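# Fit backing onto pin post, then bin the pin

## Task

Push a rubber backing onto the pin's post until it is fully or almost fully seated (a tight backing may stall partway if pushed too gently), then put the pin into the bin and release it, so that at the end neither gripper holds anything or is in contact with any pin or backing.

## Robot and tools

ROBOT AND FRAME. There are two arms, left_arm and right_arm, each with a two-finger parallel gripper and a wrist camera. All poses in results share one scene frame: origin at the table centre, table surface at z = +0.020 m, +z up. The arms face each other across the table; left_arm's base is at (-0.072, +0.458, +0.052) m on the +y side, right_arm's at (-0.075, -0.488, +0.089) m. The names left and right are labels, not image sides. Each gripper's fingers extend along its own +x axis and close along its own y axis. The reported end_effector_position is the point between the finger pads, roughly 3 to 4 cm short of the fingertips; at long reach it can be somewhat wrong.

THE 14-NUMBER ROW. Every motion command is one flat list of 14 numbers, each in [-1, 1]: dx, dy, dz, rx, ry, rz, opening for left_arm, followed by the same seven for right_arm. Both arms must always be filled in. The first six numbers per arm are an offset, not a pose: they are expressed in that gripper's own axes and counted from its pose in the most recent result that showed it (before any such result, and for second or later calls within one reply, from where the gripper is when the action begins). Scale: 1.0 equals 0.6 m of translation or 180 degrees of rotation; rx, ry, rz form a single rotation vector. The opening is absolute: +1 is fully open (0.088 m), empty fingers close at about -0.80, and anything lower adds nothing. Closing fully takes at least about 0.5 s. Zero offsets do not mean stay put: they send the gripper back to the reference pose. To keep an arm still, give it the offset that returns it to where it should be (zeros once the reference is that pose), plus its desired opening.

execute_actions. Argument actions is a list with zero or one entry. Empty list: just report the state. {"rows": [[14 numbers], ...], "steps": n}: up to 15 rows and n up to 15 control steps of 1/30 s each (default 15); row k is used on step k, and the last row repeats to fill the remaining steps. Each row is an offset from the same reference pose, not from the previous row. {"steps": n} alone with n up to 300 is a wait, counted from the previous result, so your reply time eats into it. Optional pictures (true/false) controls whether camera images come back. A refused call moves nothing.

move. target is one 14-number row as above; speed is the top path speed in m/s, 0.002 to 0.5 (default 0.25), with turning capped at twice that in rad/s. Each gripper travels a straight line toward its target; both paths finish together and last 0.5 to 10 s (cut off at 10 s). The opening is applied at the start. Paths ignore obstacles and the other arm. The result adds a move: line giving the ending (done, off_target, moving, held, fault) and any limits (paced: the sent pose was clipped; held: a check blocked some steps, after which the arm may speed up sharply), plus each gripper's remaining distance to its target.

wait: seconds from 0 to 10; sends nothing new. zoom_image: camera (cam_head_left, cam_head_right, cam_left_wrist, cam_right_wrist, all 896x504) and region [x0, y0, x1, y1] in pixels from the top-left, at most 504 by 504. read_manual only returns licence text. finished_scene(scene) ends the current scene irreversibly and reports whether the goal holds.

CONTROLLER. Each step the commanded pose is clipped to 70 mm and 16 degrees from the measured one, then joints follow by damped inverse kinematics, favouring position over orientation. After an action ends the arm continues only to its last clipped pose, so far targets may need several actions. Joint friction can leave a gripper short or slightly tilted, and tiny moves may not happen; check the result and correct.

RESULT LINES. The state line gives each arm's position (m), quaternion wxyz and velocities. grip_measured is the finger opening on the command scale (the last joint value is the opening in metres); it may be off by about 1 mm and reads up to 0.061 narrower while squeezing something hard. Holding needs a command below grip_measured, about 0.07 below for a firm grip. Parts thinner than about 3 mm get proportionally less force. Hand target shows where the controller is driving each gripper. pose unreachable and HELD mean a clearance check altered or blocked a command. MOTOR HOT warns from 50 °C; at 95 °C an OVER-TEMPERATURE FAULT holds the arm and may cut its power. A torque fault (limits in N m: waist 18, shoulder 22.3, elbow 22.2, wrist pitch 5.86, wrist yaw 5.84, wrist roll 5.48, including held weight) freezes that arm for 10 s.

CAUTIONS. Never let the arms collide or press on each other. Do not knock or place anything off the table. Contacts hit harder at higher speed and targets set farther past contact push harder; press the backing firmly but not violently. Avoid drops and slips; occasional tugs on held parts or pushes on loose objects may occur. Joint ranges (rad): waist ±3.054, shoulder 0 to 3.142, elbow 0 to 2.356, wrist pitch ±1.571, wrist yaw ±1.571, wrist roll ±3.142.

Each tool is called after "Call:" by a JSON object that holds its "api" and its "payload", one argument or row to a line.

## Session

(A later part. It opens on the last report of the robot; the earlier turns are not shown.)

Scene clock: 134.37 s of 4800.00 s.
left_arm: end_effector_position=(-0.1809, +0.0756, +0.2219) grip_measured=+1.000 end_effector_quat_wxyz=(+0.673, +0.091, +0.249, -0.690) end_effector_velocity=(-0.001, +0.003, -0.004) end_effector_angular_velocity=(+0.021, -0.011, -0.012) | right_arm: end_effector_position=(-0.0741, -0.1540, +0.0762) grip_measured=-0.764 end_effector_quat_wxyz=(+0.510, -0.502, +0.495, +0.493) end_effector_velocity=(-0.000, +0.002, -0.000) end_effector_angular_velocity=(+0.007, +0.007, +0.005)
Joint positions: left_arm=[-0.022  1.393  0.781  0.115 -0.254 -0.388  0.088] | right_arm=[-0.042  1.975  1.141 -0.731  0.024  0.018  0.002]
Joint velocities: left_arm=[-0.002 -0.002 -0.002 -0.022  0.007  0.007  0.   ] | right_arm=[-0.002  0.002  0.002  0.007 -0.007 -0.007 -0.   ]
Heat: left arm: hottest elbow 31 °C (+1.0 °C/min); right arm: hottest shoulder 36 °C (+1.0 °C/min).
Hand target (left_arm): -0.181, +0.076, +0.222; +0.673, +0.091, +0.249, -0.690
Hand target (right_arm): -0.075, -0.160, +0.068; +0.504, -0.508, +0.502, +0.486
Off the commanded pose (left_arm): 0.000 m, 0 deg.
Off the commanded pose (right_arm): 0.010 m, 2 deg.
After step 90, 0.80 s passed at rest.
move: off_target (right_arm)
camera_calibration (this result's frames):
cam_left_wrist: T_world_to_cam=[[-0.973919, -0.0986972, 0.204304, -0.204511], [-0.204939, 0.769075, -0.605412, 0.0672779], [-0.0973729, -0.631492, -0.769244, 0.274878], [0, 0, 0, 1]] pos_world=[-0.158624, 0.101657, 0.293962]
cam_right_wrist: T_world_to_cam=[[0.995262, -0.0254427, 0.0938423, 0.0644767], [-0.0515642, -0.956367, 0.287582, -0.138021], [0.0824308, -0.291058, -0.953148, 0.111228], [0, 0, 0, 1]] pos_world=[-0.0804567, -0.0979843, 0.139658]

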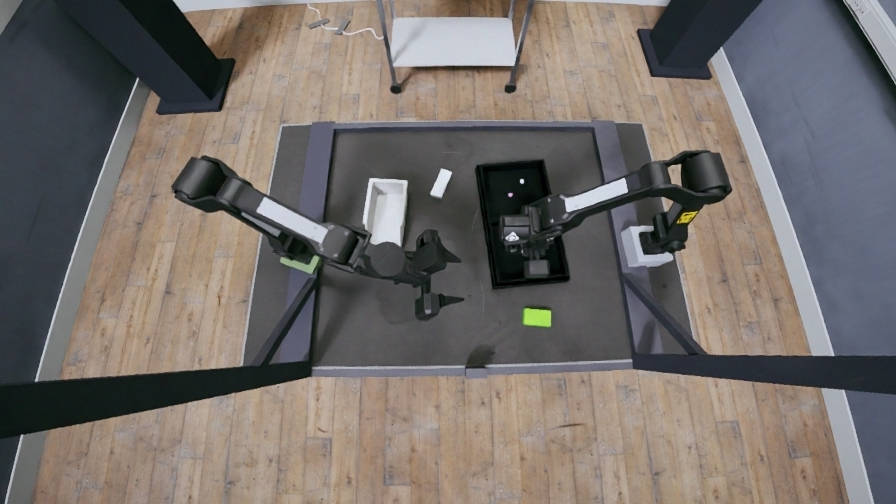

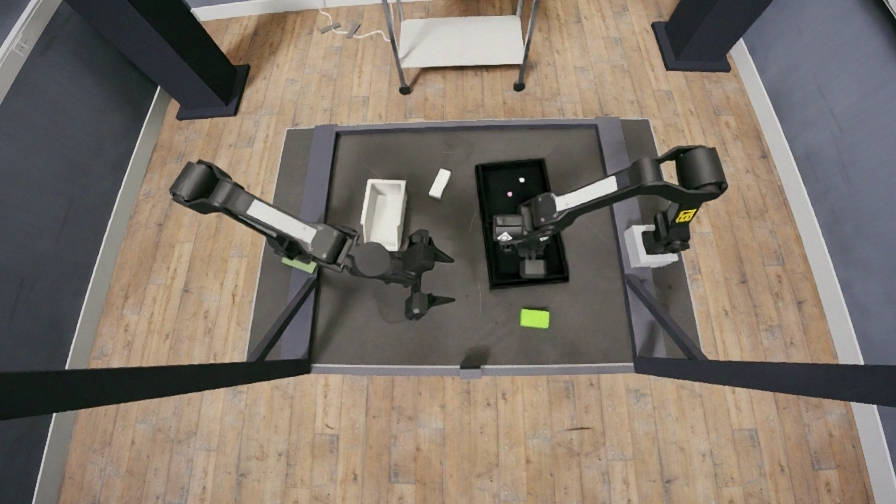

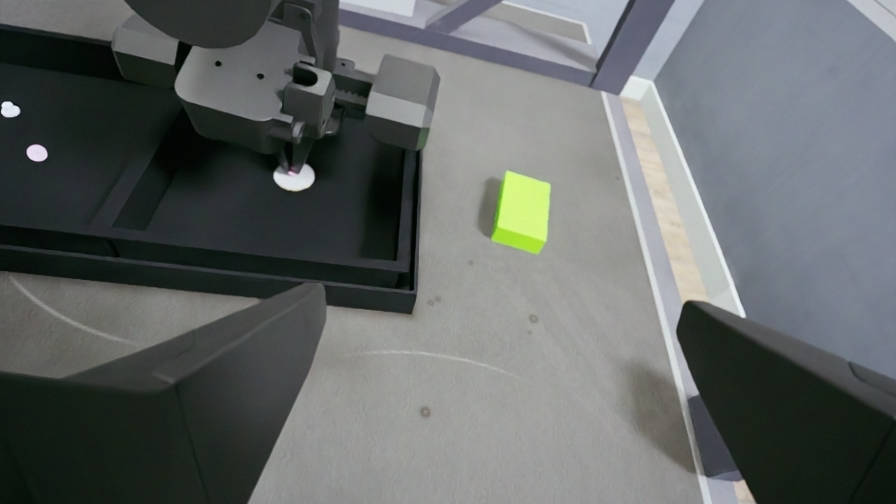

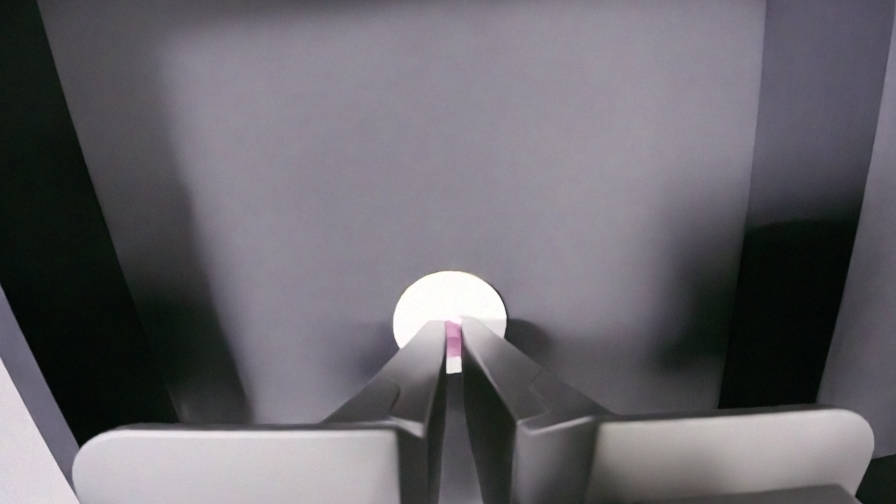

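The pin moves along with the backing, so the post is in. Press.

Call:
{"api": "move", "payload": {
  "target": [0,0,0,0,0,0,1,0.05,0.0015,-0.016,0,0.015,0,-0.85],
  "speed": 0.015
}}

Call:
{"api": "zoom_image", "payload": {
  "camera": "cam_right_wrist",
  "region": [380,230,520,370]
}}

Call:
{"api": "zoom_image", "payload": {
  "camera": "cam_left_wrist",
  "region": [265,140,325,200]
}}

Scene clock: 139.47 s of 4800.00 s.
left_arm: end_effector_position=(-0.1809, +0.0756, +0.2219) grip_measured=+1.000 end_effector_quat_wxyz=(+0.673, +0.091, +0.249, -0.690) end_effector_velocity=(-0.003, +0.003, -0.002) end_effector_angular_velocity=(+0.017, -0.009, -0.017) | right_arm: end_effector_position=(-0.0741, -0.1535, +0.0682) grip_measured=-0.764 end_effector_quat_wxyz=(+0.512, -0.500, +0.493, +0.494) end_effector_velocity=(-0.002, -0.001, -0.001) end_effector_angular_velocity=(+0.002, +0.022, +0.020)
Joint positions: left_arm=[-0.022  1.393  0.781  0.115 -0.254 -0.388  0.088] | right_arm=[-0.042  1.99   1.125 -0.694  0.024  0.018  0.002]
Joint velocities: left_arm=[-0.007 -0.002  0.002 -0.022  0.007  0.007  0.   ] | right_arm=[-0.002 -0.002 -0.007  0.007 -0.022 -0.022  0.   ]
Heat: left arm: hottest elbow 31 °C (+1.0 °C/min); right arm: hottest shoulder 36 °C (+1.0 °C/min).
Hand target (left_arm): -0.181, +0.076, +0.222; +0.673, +0.091, +0.249, -0.690
Hand target (right_arm): -0.074, -0.164, +0.047; +0.498, -0.513, +0.507, +0.481
Off the commanded pose (left_arm): 0.000 m, 0 deg.
Off the commanded pose (right_arm): 0.024 m, 3 deg.
move: off_target (right_arm)
camera_calibration (this result's frames):
cam_left_wrist: T_world_to_cam=[[-0.973919, -0.0986972, 0.204304, -0.204511], [-0.204939, 0.769075, -0.605412, 0.0672779], [-0.0973729, -0.631492, -0.769244, 0.274878], [0, 0, 0, 1]] pos_world=[-0.158624, 0.101657, 0.293962]
cam_right_wrist: T_world_to_cam=[[0.995266, -0.0259792, 0.0936541, 0.0651732], [-0.0515525, -0.957997, 0.282107, -0.135139], [0.0823914, -0.285599, -0.954801, 0.104697], [0, 0, 0, 1]] pos_world=[-0.0804576, -0.0978683, 0.131985]

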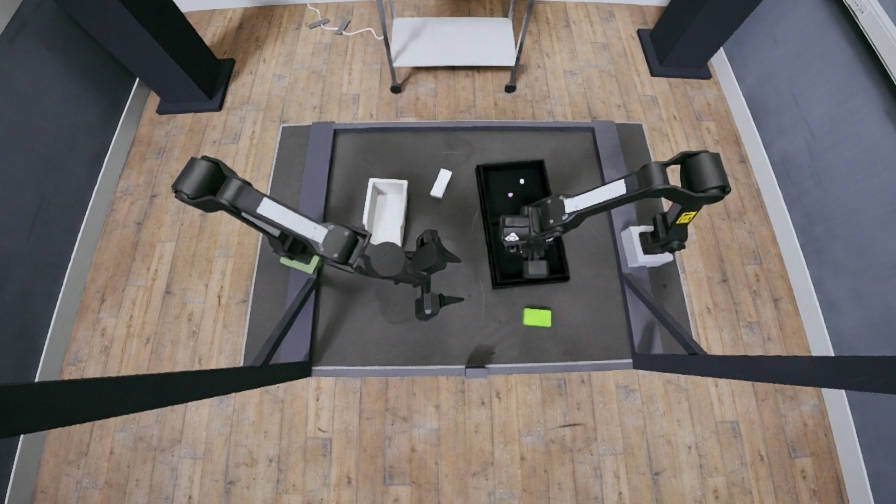

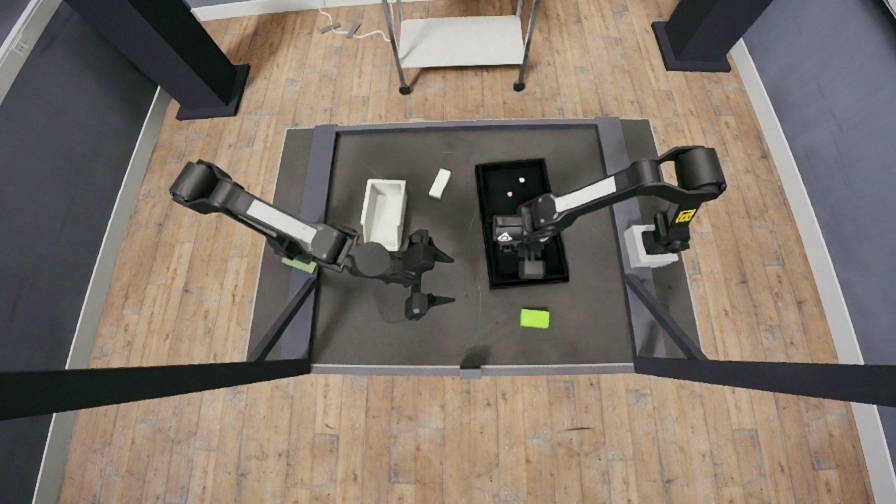

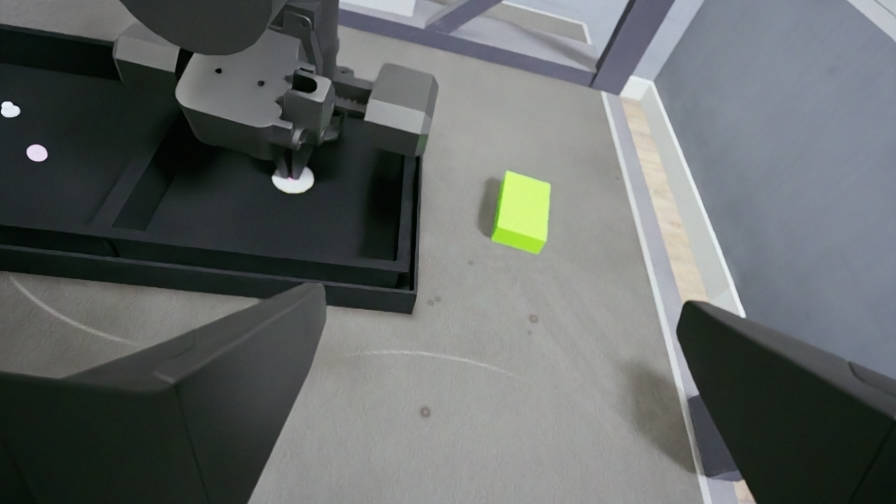

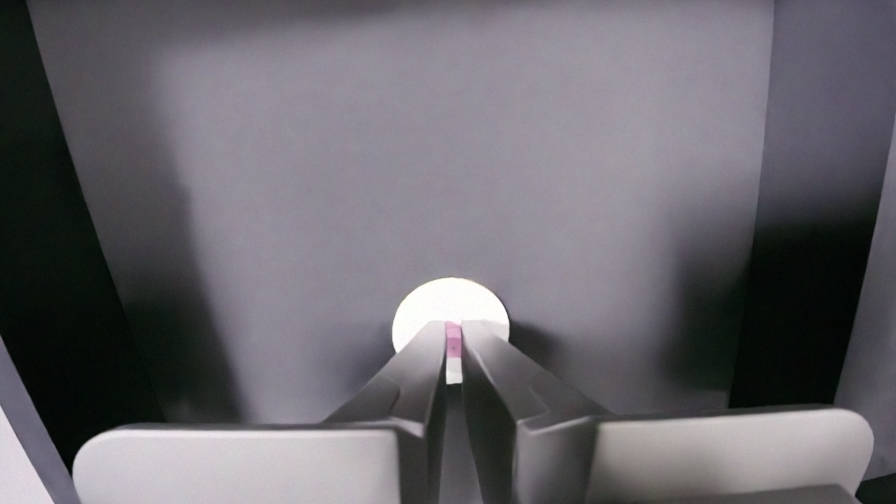

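Region (380, 230, 520, 370) of cam_right_wrist's 896x504 image, scaled by 3.600, with more detail than that image has.

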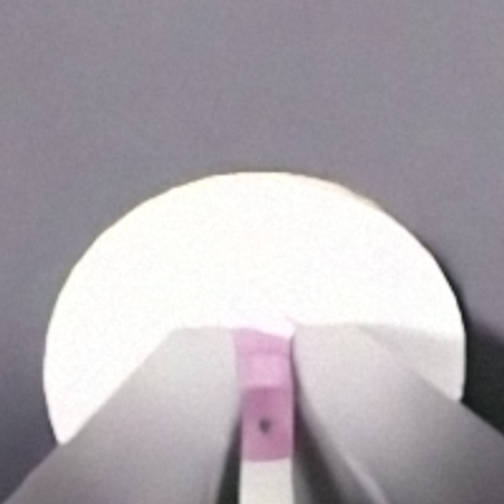

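Region (265, 140, 325, 200) of cam_left_wrist's 896x504 image, scaled by 8.400, with more detail than that image has.

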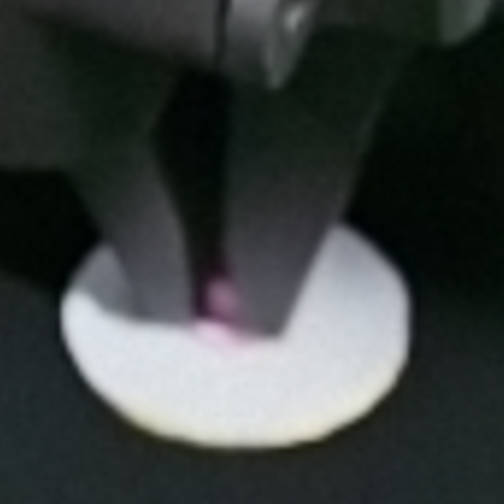

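Call:
{"api": "move", "payload": {
  "target": [0,0,0,0,0,0,1,0.06,0,-0.02,0,0.018,0,-0.85],
  "speed": 0.03
}}

Call:
{"api": "zoom_image", "payload": {
  "camera": "cam_right_wrist",
  "region": [380,230,520,370]
}}

Call:
{"api": "move", "payload": {
  "target": [-0.14,0.217,-0.02,-0.399,0.217,0.306,-0.45,-0.17,0,0,0,0,0,-0.85],
  "speed": 0.3
}}

Scene clock: 150.80 s of 4800.00 s.
left_arm: end_effector_position=(-0.1809, +0.0756, +0.2219) grip_measured=+1.000 end_effector_quat_wxyz=(+0.673, +0.091, +0.249, -0.690) end_effector_velocity=(-0.002, +0.002, -0.002) end_effector_angular_velocity=(+0.010, +0.020, +0.001) | right_arm: end_effector_position=(-0.0741, -0.1525, +0.0654) grip_measured=-0.764 end_effector_quat_wxyz=(+0.516, -0.496, +0.490, +0.498) end_effector_velocity=(-0.000, -0.001, -0.001) end_effector_angular_velocity=(+0.003, +0.008, -0.010)
Joint positions: left_arm=[-0.022  1.393  0.781  0.115 -0.254 -0.388  0.088] | right_arm=[-0.042  1.989  1.11  -0.664  0.024  0.018  0.002]
Joint velocities: left_arm=[-0.002 -0.002 -0.002 -0.007  0.007 -0.022  0.   ] | right_arm=[-0.002 -0.002 -0.007  0.007 -0.007  0.007 -0.   ]
Heat: left arm: hottest elbow 31 °C (+0.0 °C/min); right arm: hottest shoulder 33 °C (-2.0 °C/min).
Hand target (left_arm): -0.181, +0.076, +0.222; +0.673, +0.091, +0.249, -0.690
Hand target (right_arm): -0.074, -0.167, +0.035; +0.497, -0.514, +0.508, +0.480
Off the commanded pose (left_arm): 0.000 m, 0 deg.
Off the commanded pose (right_arm): 0.036 m, 4 deg.
After step 90, 6.83 s passed at rest.
move: off_target (right_arm)
camera_calibration (this result's frames):
cam_left_wrist: T_world_to_cam=[[-0.973919, -0.0986972, 0.204304, -0.204511], [-0.204939, 0.769075, -0.605412, 0.0672779], [-0.0973729, -0.631492, -0.769244, 0.274878], [0, 0, 0, 1]] pos_world=[-0.158624, 0.101657, 0.293962]
cam_right_wrist: T_world_to_cam=[[0.995276, -0.0274398, 0.0931241, 0.0652768], [-0.0515215, -0.962292, 0.267096, -0.133097], [0.0822836, -0.270632, -0.95916, 0.1049], [0, 0, 0, 1]] pos_world=[-0.0804573, -0.0978974, 0.130087]

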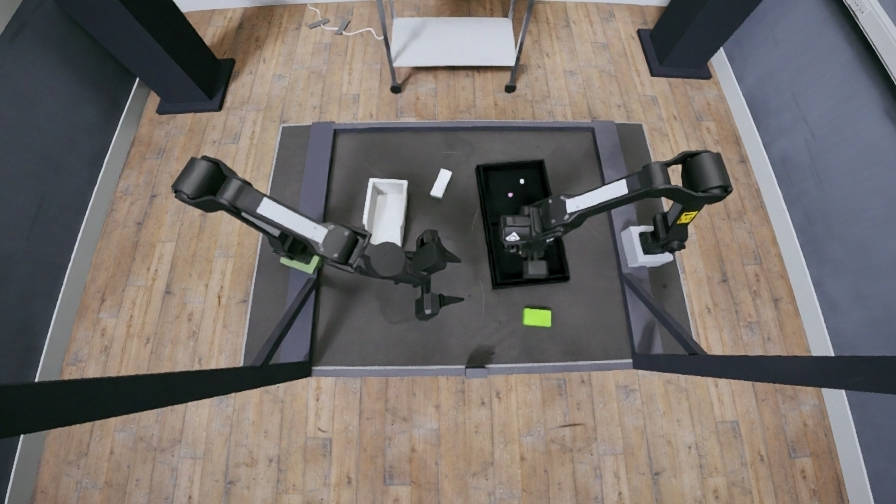

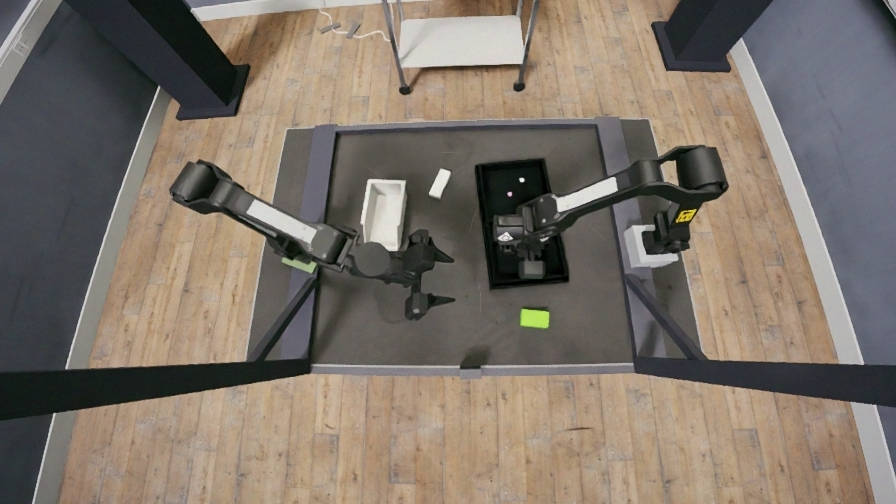

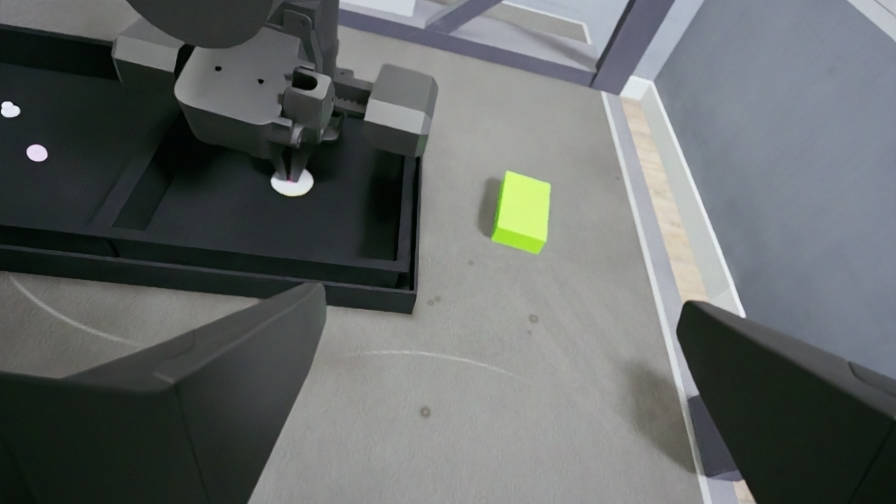

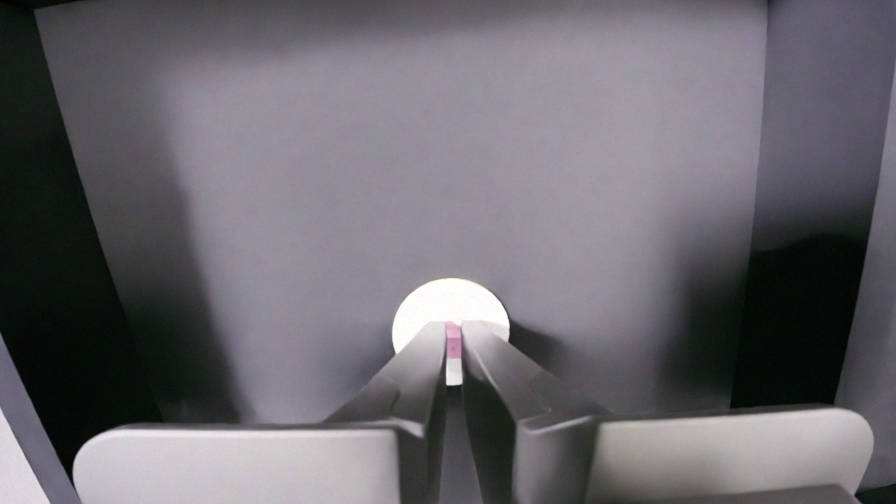

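Region (380, 230, 520, 370) of cam_right_wrist's 896x504 image, scaled by 3.600, with more detail than that image has.

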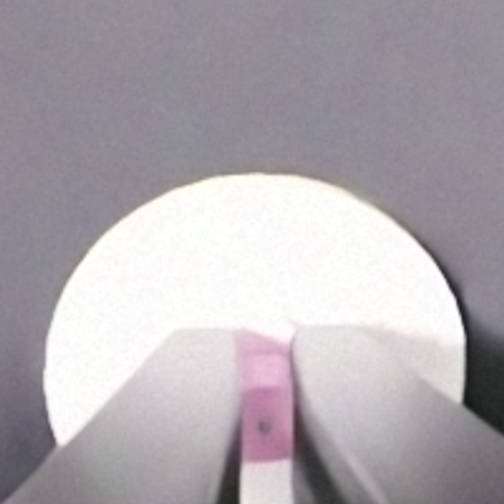

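Scene clock: 154.17 s of 4800.00 s.
left_arm: end_effector_position=(-0.0506, +0.1622, +0.2220) grip_measured=-0.448 end_effector_quat_wxyz=(-0.709, -0.005, -0.705, +0.003) end_effector_velocity=(+0.000, +0.000, +0.001) end_effector_angular_velocity=(+0.003, -0.007, +0.020) | right_arm: end_effector_position=(-0.0756, -0.1578, +0.1622) grip_measured=-0.764 end_effector_quat_wxyz=(+0.512, -0.500, +0.493, +0.494) end_effector_velocity=(-0.000, -0.009, -0.001) end_effector_angular_velocity=(-0.041, +0.007, -0.024)
Joint positions: left_arm=[ 0.42   1.668  1.515 -1.419 -0.005 -1.491  0.017] | right_arm=[-0.037  1.819  1.305 -1.044  0.024  0.022  0.002]
Joint velocities: left_arm=[-0.002  0.002  0.007 -0.007 -0.007 -0.022  0.   ] | right_arm=[-0.002  0.002 -0.002 -0.037 -0.007  0.022 -0.   ]
Heat: left arm: hottest elbow 31 °C (+0.0 °C/min); right arm: hottest shoulder 34 °C (-1.0 °C/min).
Hand target (left_arm): -0.050, +0.160, +0.222; +0.708, +0.002, +0.707, +0.000
Hand target (right_arm): -0.077, -0.156, +0.167; +0.516, -0.496, +0.490, +0.498
Off the commanded pose (left_arm): 0.003 m, 1 deg.
Off the commanded pose (right_arm): 0.006 m, 1 deg.
move: done
camera_calibration (this result's frames):
cam_left_wrist: T_world_to_cam=[[0.00579869, -0.997623, -0.0686689, 0.18683], [-0.924345, -0.0315464, 0.380251, -0.0978309], [-0.381514, 0.0612688, -0.92233, 0.249578], [0, 0, 0, 1]] pos_world=[0.00370473, 0.168009, 0.280223]
cam_right_wrist: T_world_to_cam=[[0.995272, -0.0260593, 0.0935673, 0.0577311], [-0.0515327, -0.958243, 0.281272, -0.165752], [0.0823305, -0.284764, -0.955056, 0.193556], [0, 0, 0, 1]] pos_world=[-0.0819353, -0.102209, 0.226076]

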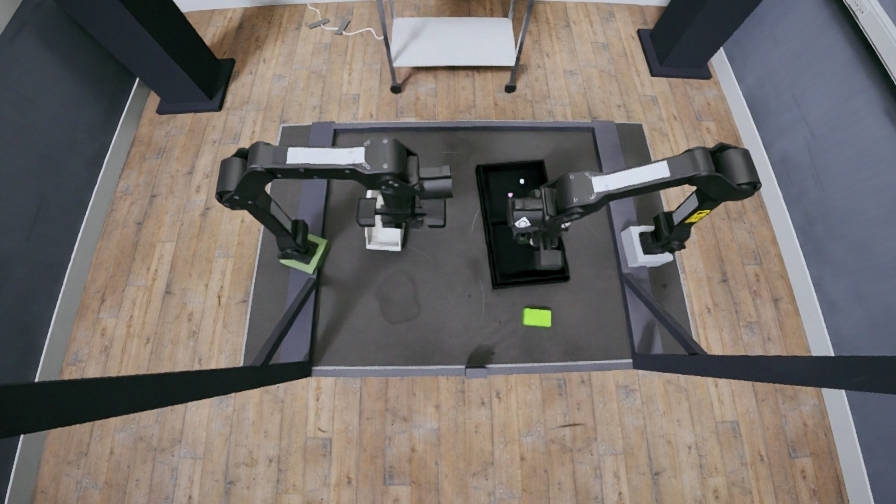

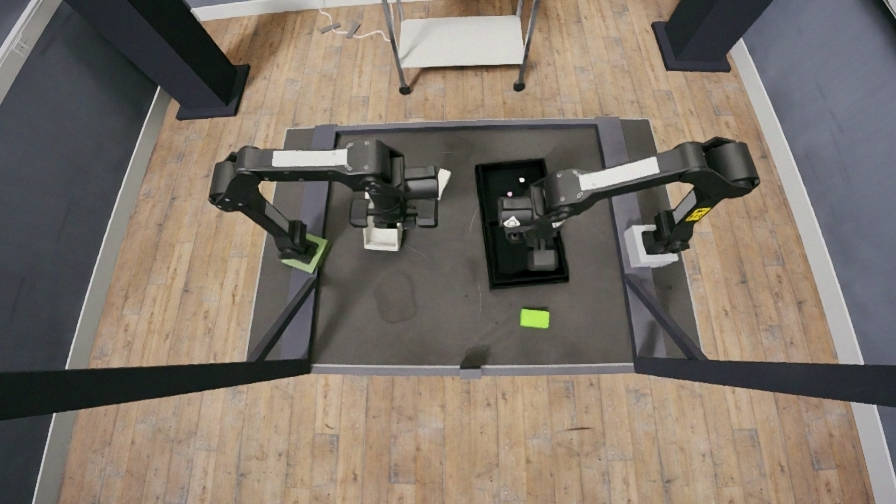

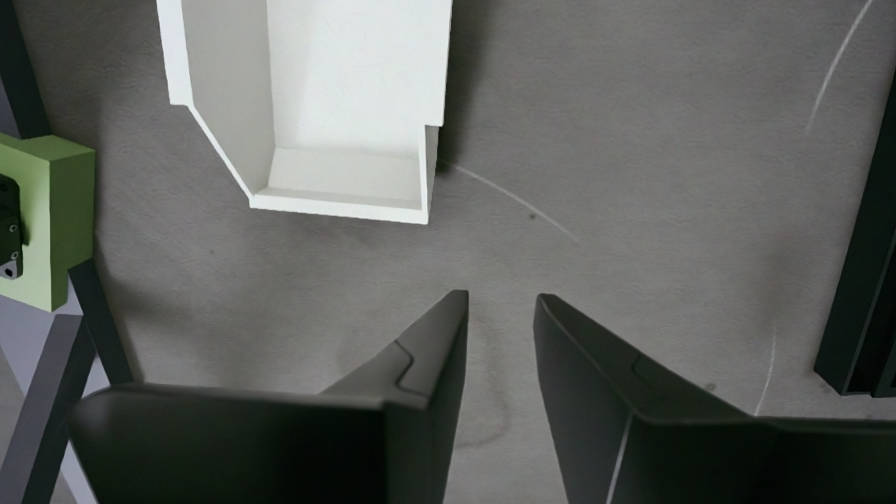

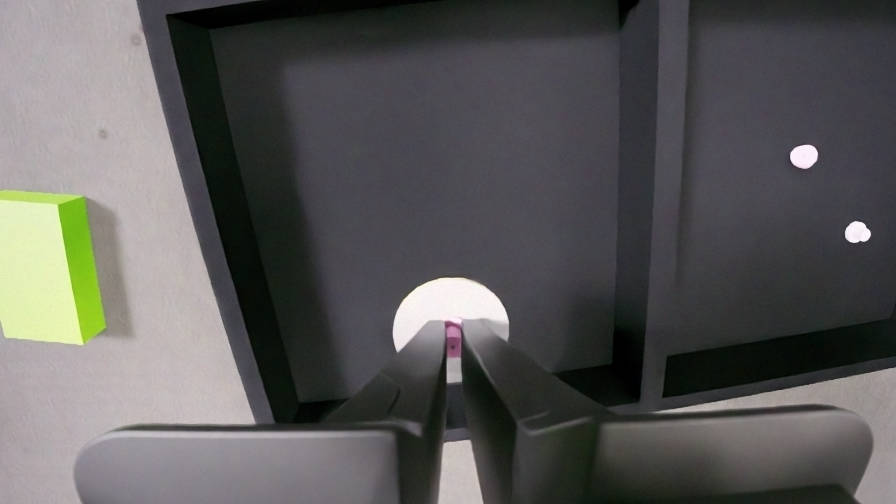

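Call:
{"api": "move", "payload": {
  "target": [0,0.17,0,0,0,0,-0.45,0,0.04,0.31,0,0,0,-0.85],
  "speed": 0.3
}}

Call:
{"api": "move", "payload": {
  "target": [0,0,0,0,0,0,-0.45,0.13,0,0,0,0,0,-0.85],
  "speed": 0.1
}}

Scene clock: 159.37 s of 4800.00 s.
left_arm: end_effector_position=(-0.0491, +0.2609, +0.2221) grip_measured=-0.448 end_effector_quat_wxyz=(-0.709, -0.002, -0.705, +0.004) end_effector_velocity=(+0.002, +0.000, -0.001) end_effector_angular_velocity=(-0.007, -0.008, +0.010) | right_arm: end_effector_position=(-0.0952, +0.0262, +0.1719) grip_measured=-0.764 end_effector_quat_wxyz=(+0.548, -0.456, +0.452, +0.536) end_effector_velocity=(-0.002, +0.003, -0.001) end_effector_angular_velocity=(+0.007, +0.006, +0.011)
Joint positions: left_arm=[ 0.462  1.292  1.175 -1.451 -0.004 -1.45   0.017] | right_arm=[-0.003  2.469  2.345 -1.273  0.024  0.052  0.002]
Joint velocities: left_arm=[ 0.002 -0.007 -0.007  0.007 -0.007 -0.007  0.   ] | right_arm=[ 0.002  0.007  0.007  0.007 -0.007 -0.007 -0.   ]
Heat: left arm: hottest elbow 31 °C (+0.0 °C/min); right arm: hottest shoulder 35 °C (+0.0 °C/min).
Hand target (left_arm): -0.049, +0.264, +0.221; +0.709, +0.005, +0.706, -0.003
Hand target (right_arm): -0.096, +0.028, +0.165; +0.546, -0.459, +0.455, +0.533
Off the commanded pose (left_arm): 0.003 m, 0 deg.
Off the commanded pose (right_arm): 0.008 m, 9 deg.
joint sent to its limit (right arm) — the command would take joint 3 (elbow) past its upper limit, so that joint was sent only as far as its limit.
After step 90, 0.90 s passed at rest.
move: off_target (right_arm)
camera_calibration (this result's frames):
cam_left_wrist: T_world_to_cam=[[0.00806066, -0.997902, -0.0642402, 0.284508], [-0.924151, -0.0319718, 0.380688, -0.0933644], [-0.381943, 0.056299, -0.922469, 0.24553], [0, 0, 0, 1]] pos_world=[0.00520246, 0.267103, 0.280314]
cam_right_wrist: T_world_to_cam=[[0.996056, -0.0360454, 0.0810811, 0.0836607], [-0.0458927, -0.991336, 0.123069, 0.0354267], [0.0759426, -0.126305, -0.98908, 0.257853], [0, 0, 0, 1]] pos_world=[-0.101287, 0.0707035, 0.243894]

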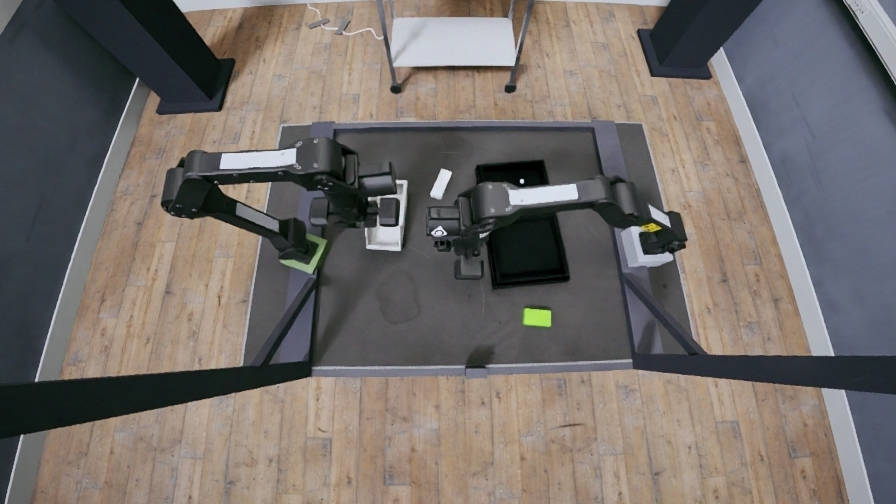

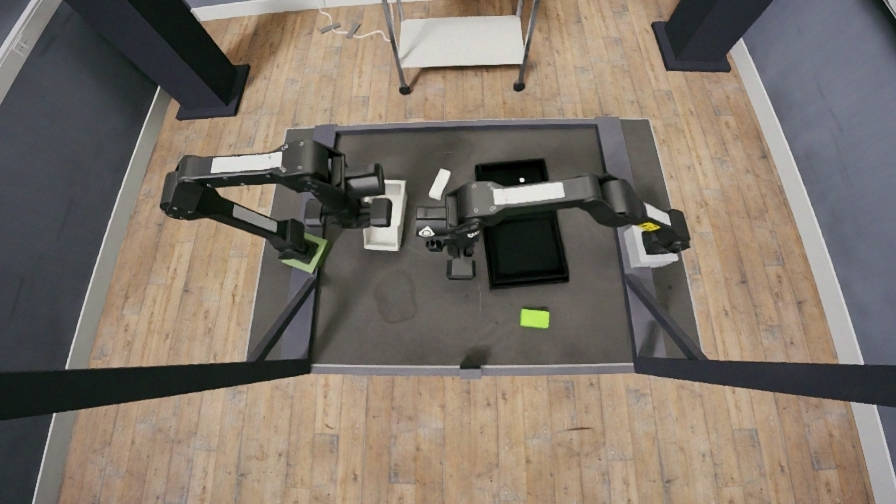

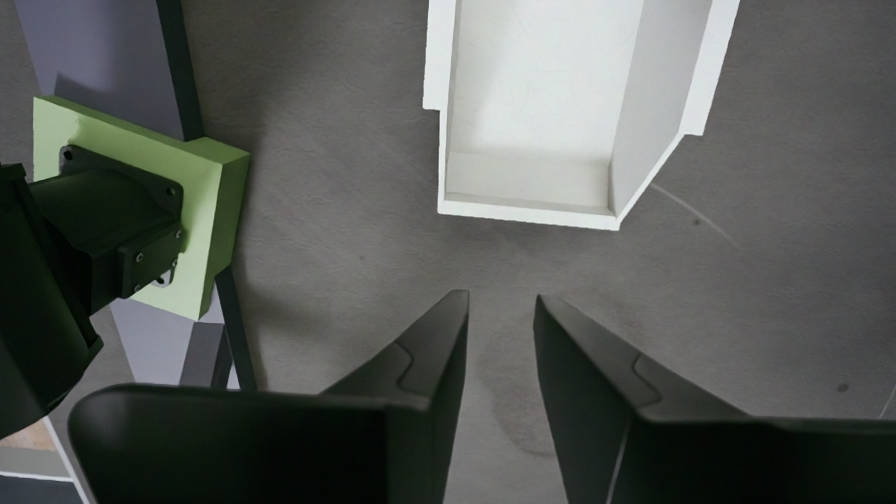

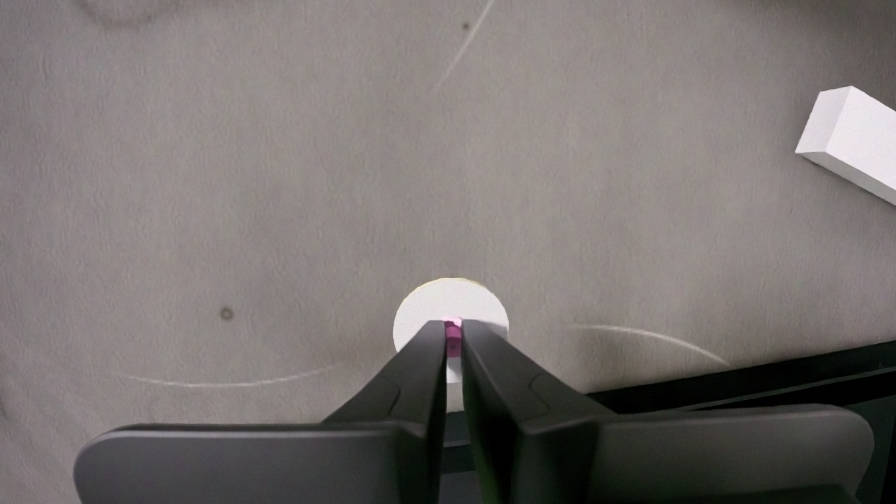

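Scene clock: 160.57 s of 4800.00 s.
left_arm: end_effector_position=(-0.0491, +0.2609, +0.2221) grip_measured=-0.448 end_effector_quat_wxyz=(-0.709, -0.002, -0.705, +0.004) end_effector_velocity=(-0.002, +0.002, -0.000) end_effector_angular_velocity=(+0.007, +0.008, -0.010) | right_arm: end_effector_position=(-0.0954, +0.0428, +0.1076) grip_measured=-0.764 end_effector_quat_wxyz=(+0.553, -0.449, +0.446, +0.541) end_effector_velocity=(-0.002, -0.002, +0.000) end_effector_angular_velocity=(-0.008, +0.020, +0.009)
Joint positions: left_arm=[ 0.462  1.292  1.175 -1.451 -0.004 -1.45   0.017] | right_arm=[-0.004  2.535  2.209 -1.046  0.024  0.051  0.002]
Joint velocities: left_arm=[-0.002 -0.002 -0.002 -0.007  0.007  0.007 -0.   ] | right_arm=[-0.002 -0.002 -0.002 -0.007 -0.022 -0.007 -0.   ]
Heat: left arm: hottest elbow 31 °C (+0.0 °C/min); right arm: hottest shoulder 36 °C (+1.0 °C/min).
Hand target (left_arm): -0.049, +0.261, +0.222; +0.709, +0.002, +0.705, -0.004
Hand target (right_arm): -0.094, +0.040, +0.095; +0.548, -0.456, +0.452, +0.536
Off the commanded pose (left_arm): 0.000 m, 0 deg.
Off the commanded pose (right_arm): 0.013 m, 1 deg.
move: off_target (right_arm)
camera_calibration (this result's frames):
cam_left_wrist: T_world_to_cam=[[0.00806066, -0.997902, -0.0642402, 0.284508], [-0.924151, -0.0319718, 0.380688, -0.0933644], [-0.381943, 0.056299, -0.922469, 0.24553], [0, 0, 0, 1]] pos_world=[0.00520246, 0.267103, 0.280314]
cam_right_wrist: T_world_to_cam=[[0.996126, -0.0380198, 0.079293, 0.0898979], [-0.045814, -0.994041, 0.0989161, 0.0624528], [0.0750596, -0.102166, -0.991932, 0.195599], [0, 0, 0, 1]] pos_world=[-0.10137, 0.085482, 0.180715]

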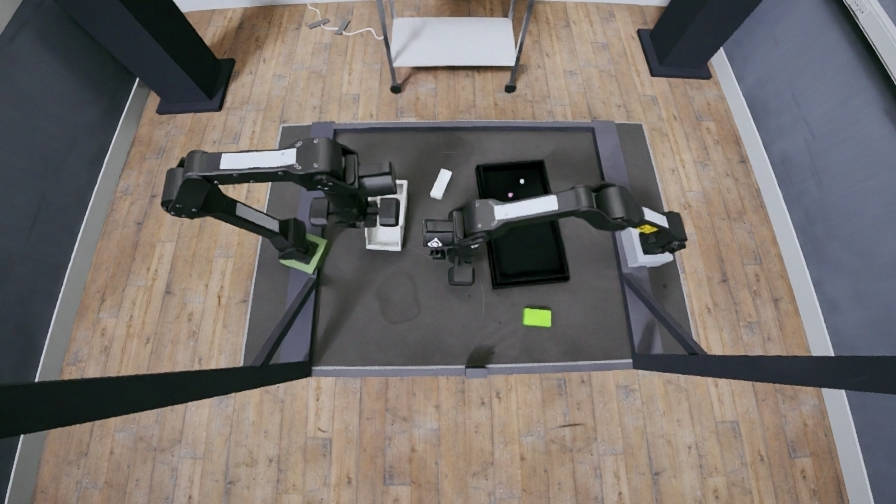

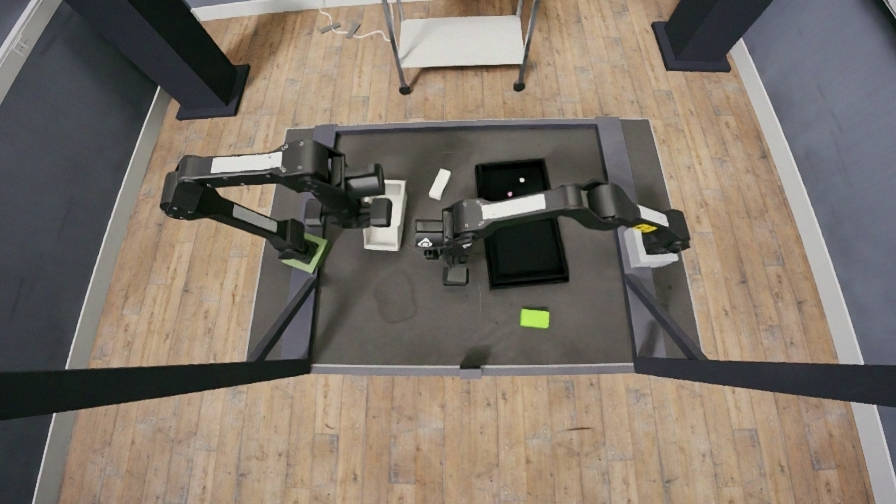

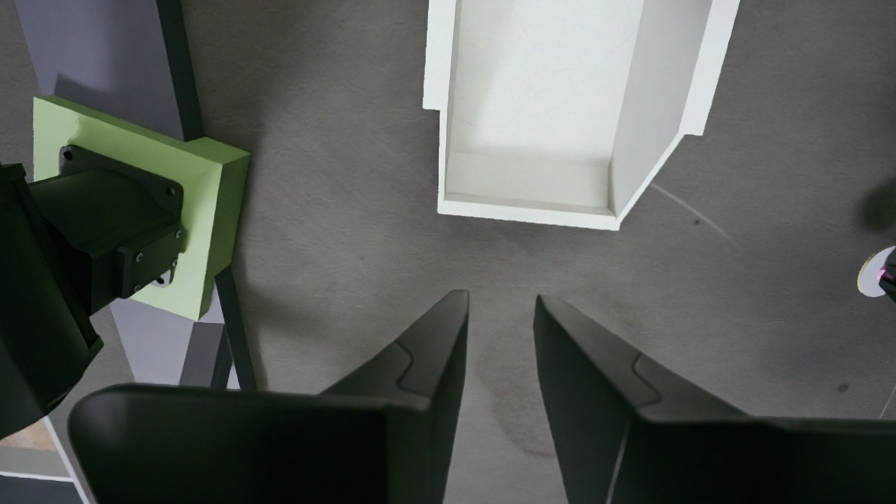

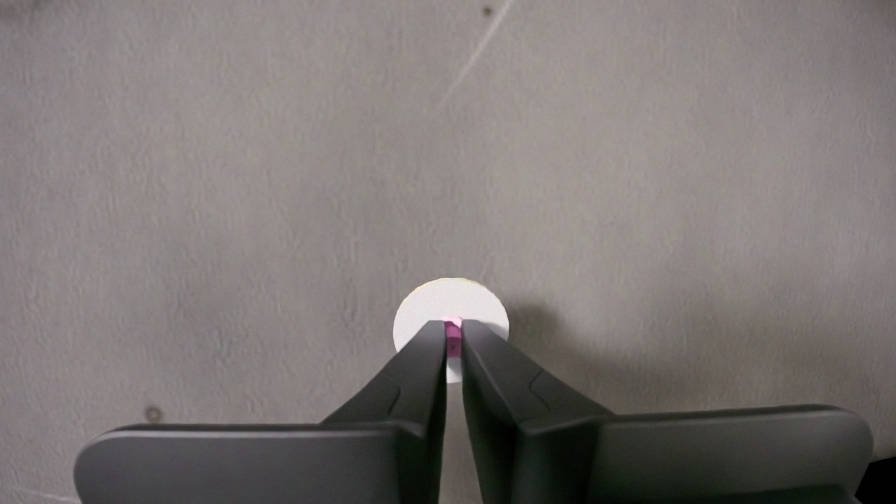

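Call:
{"api": "move", "payload": {
  "target": [0,0,0,0,0,0,-0.45,0.074,0,-0.031,0,0.055,0,-0.85],
  "speed": 0.05
}}

Scene clock: 165.57 s of 4800.00 s.
left_arm: end_effector_position=(-0.0491, +0.2609, +0.2221) grip_measured=-0.448 end_effector_quat_wxyz=(-0.709, -0.002, -0.705, +0.004) end_effector_velocity=(-0.001, +0.004, +0.001) end_effector_angular_velocity=(+0.016, +0.009, +0.024) | right_arm: end_effector_position=(-0.0960, +0.0360, +0.0762) grip_measured=-0.764 end_effector_quat_wxyz=(+0.525, -0.480, +0.477, +0.515) end_effector_velocity=(+0.003, -0.001, -0.001) end_effector_angular_velocity=(-0.008, +0.006, +0.001)
Joint positions: left_arm=[ 0.462  1.292  1.175 -1.451 -0.004 -1.45   0.017] | right_arm=[-0.005  2.669  2.353 -1.172  0.017  0.051  0.002]
Joint velocities: left_arm=[ 0.002 -0.002  0.002 -0.022  0.007 -0.022 -0.   ] | right_arm=[-0.007  0.002  0.002 -0.007 -0.007 -0.007 -0.   ]
Heat: left arm: hottest elbow 31 °C (+0.0 °C/min); right arm: hottest shoulder 38 °C (+3.0 °C/min).
Hand target (left_arm): -0.049, +0.261, +0.222; +0.709, +0.002, +0.705, -0.004
Hand target (right_arm): -0.095, +0.033, +0.061; +0.519, -0.487, +0.486, +0.508
Off the commanded pose (left_arm): 0.000 m, 0 deg.
Off the commanded pose (right_arm): 0.016 m, 3 deg.
joint sent to its limit (right arm) — the command would take joint 3 (elbow) past its upper limit, so that joint was sent only as far as its limit.
After step 90, 0.03 s passed at rest.
move: off_target (right_arm)
camera_calibration (this result's frames):
cam_left_wrist: T_world_to_cam=[[0.00806066, -0.997902, -0.0642402, 0.284508], [-0.924151, -0.0319718, 0.380688, -0.0933644], [-0.381943, 0.056299, -0.922469, 0.24553], [0, 0, 0, 1]] pos_world=[0.00520246, 0.267103, 0.280314]
cam_right_wrist: T_world_to_cam=[[0.996308, -0.0280258, 0.0811425, 0.0922305], [-0.0448729, -0.975817, 0.213934, 0.0494314], [0.0731846, -0.216786, -0.973472, 0.166341], [0, 0, 0, 1]] pos_world=[-0.101845, 0.0868811, 0.143869]

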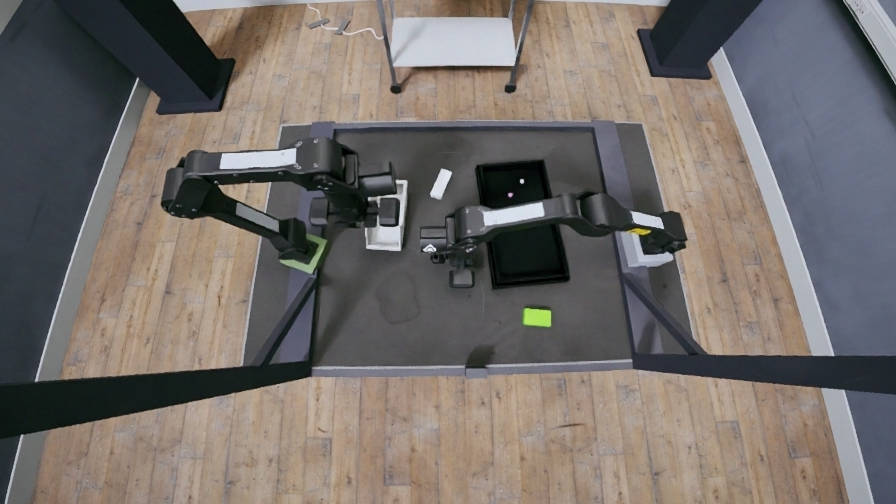

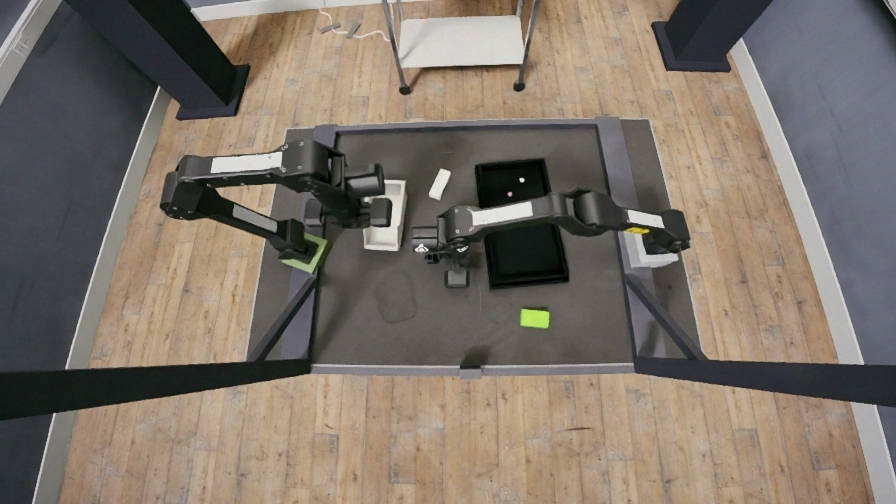

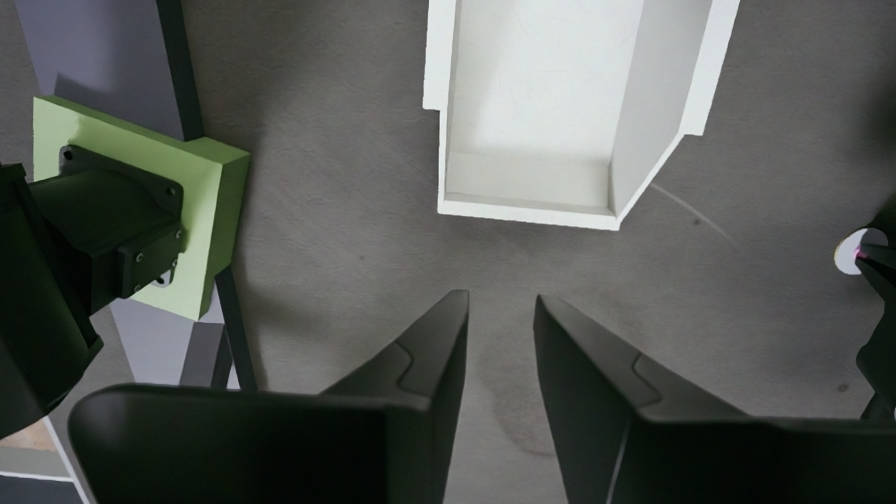

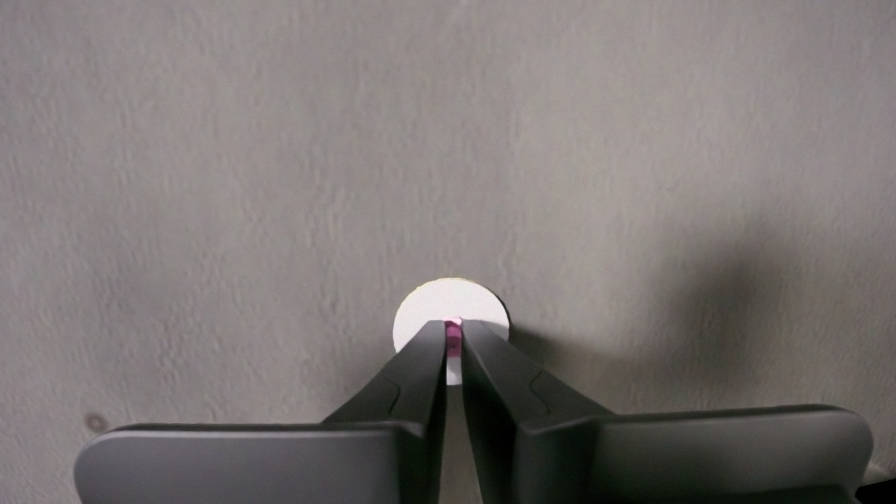

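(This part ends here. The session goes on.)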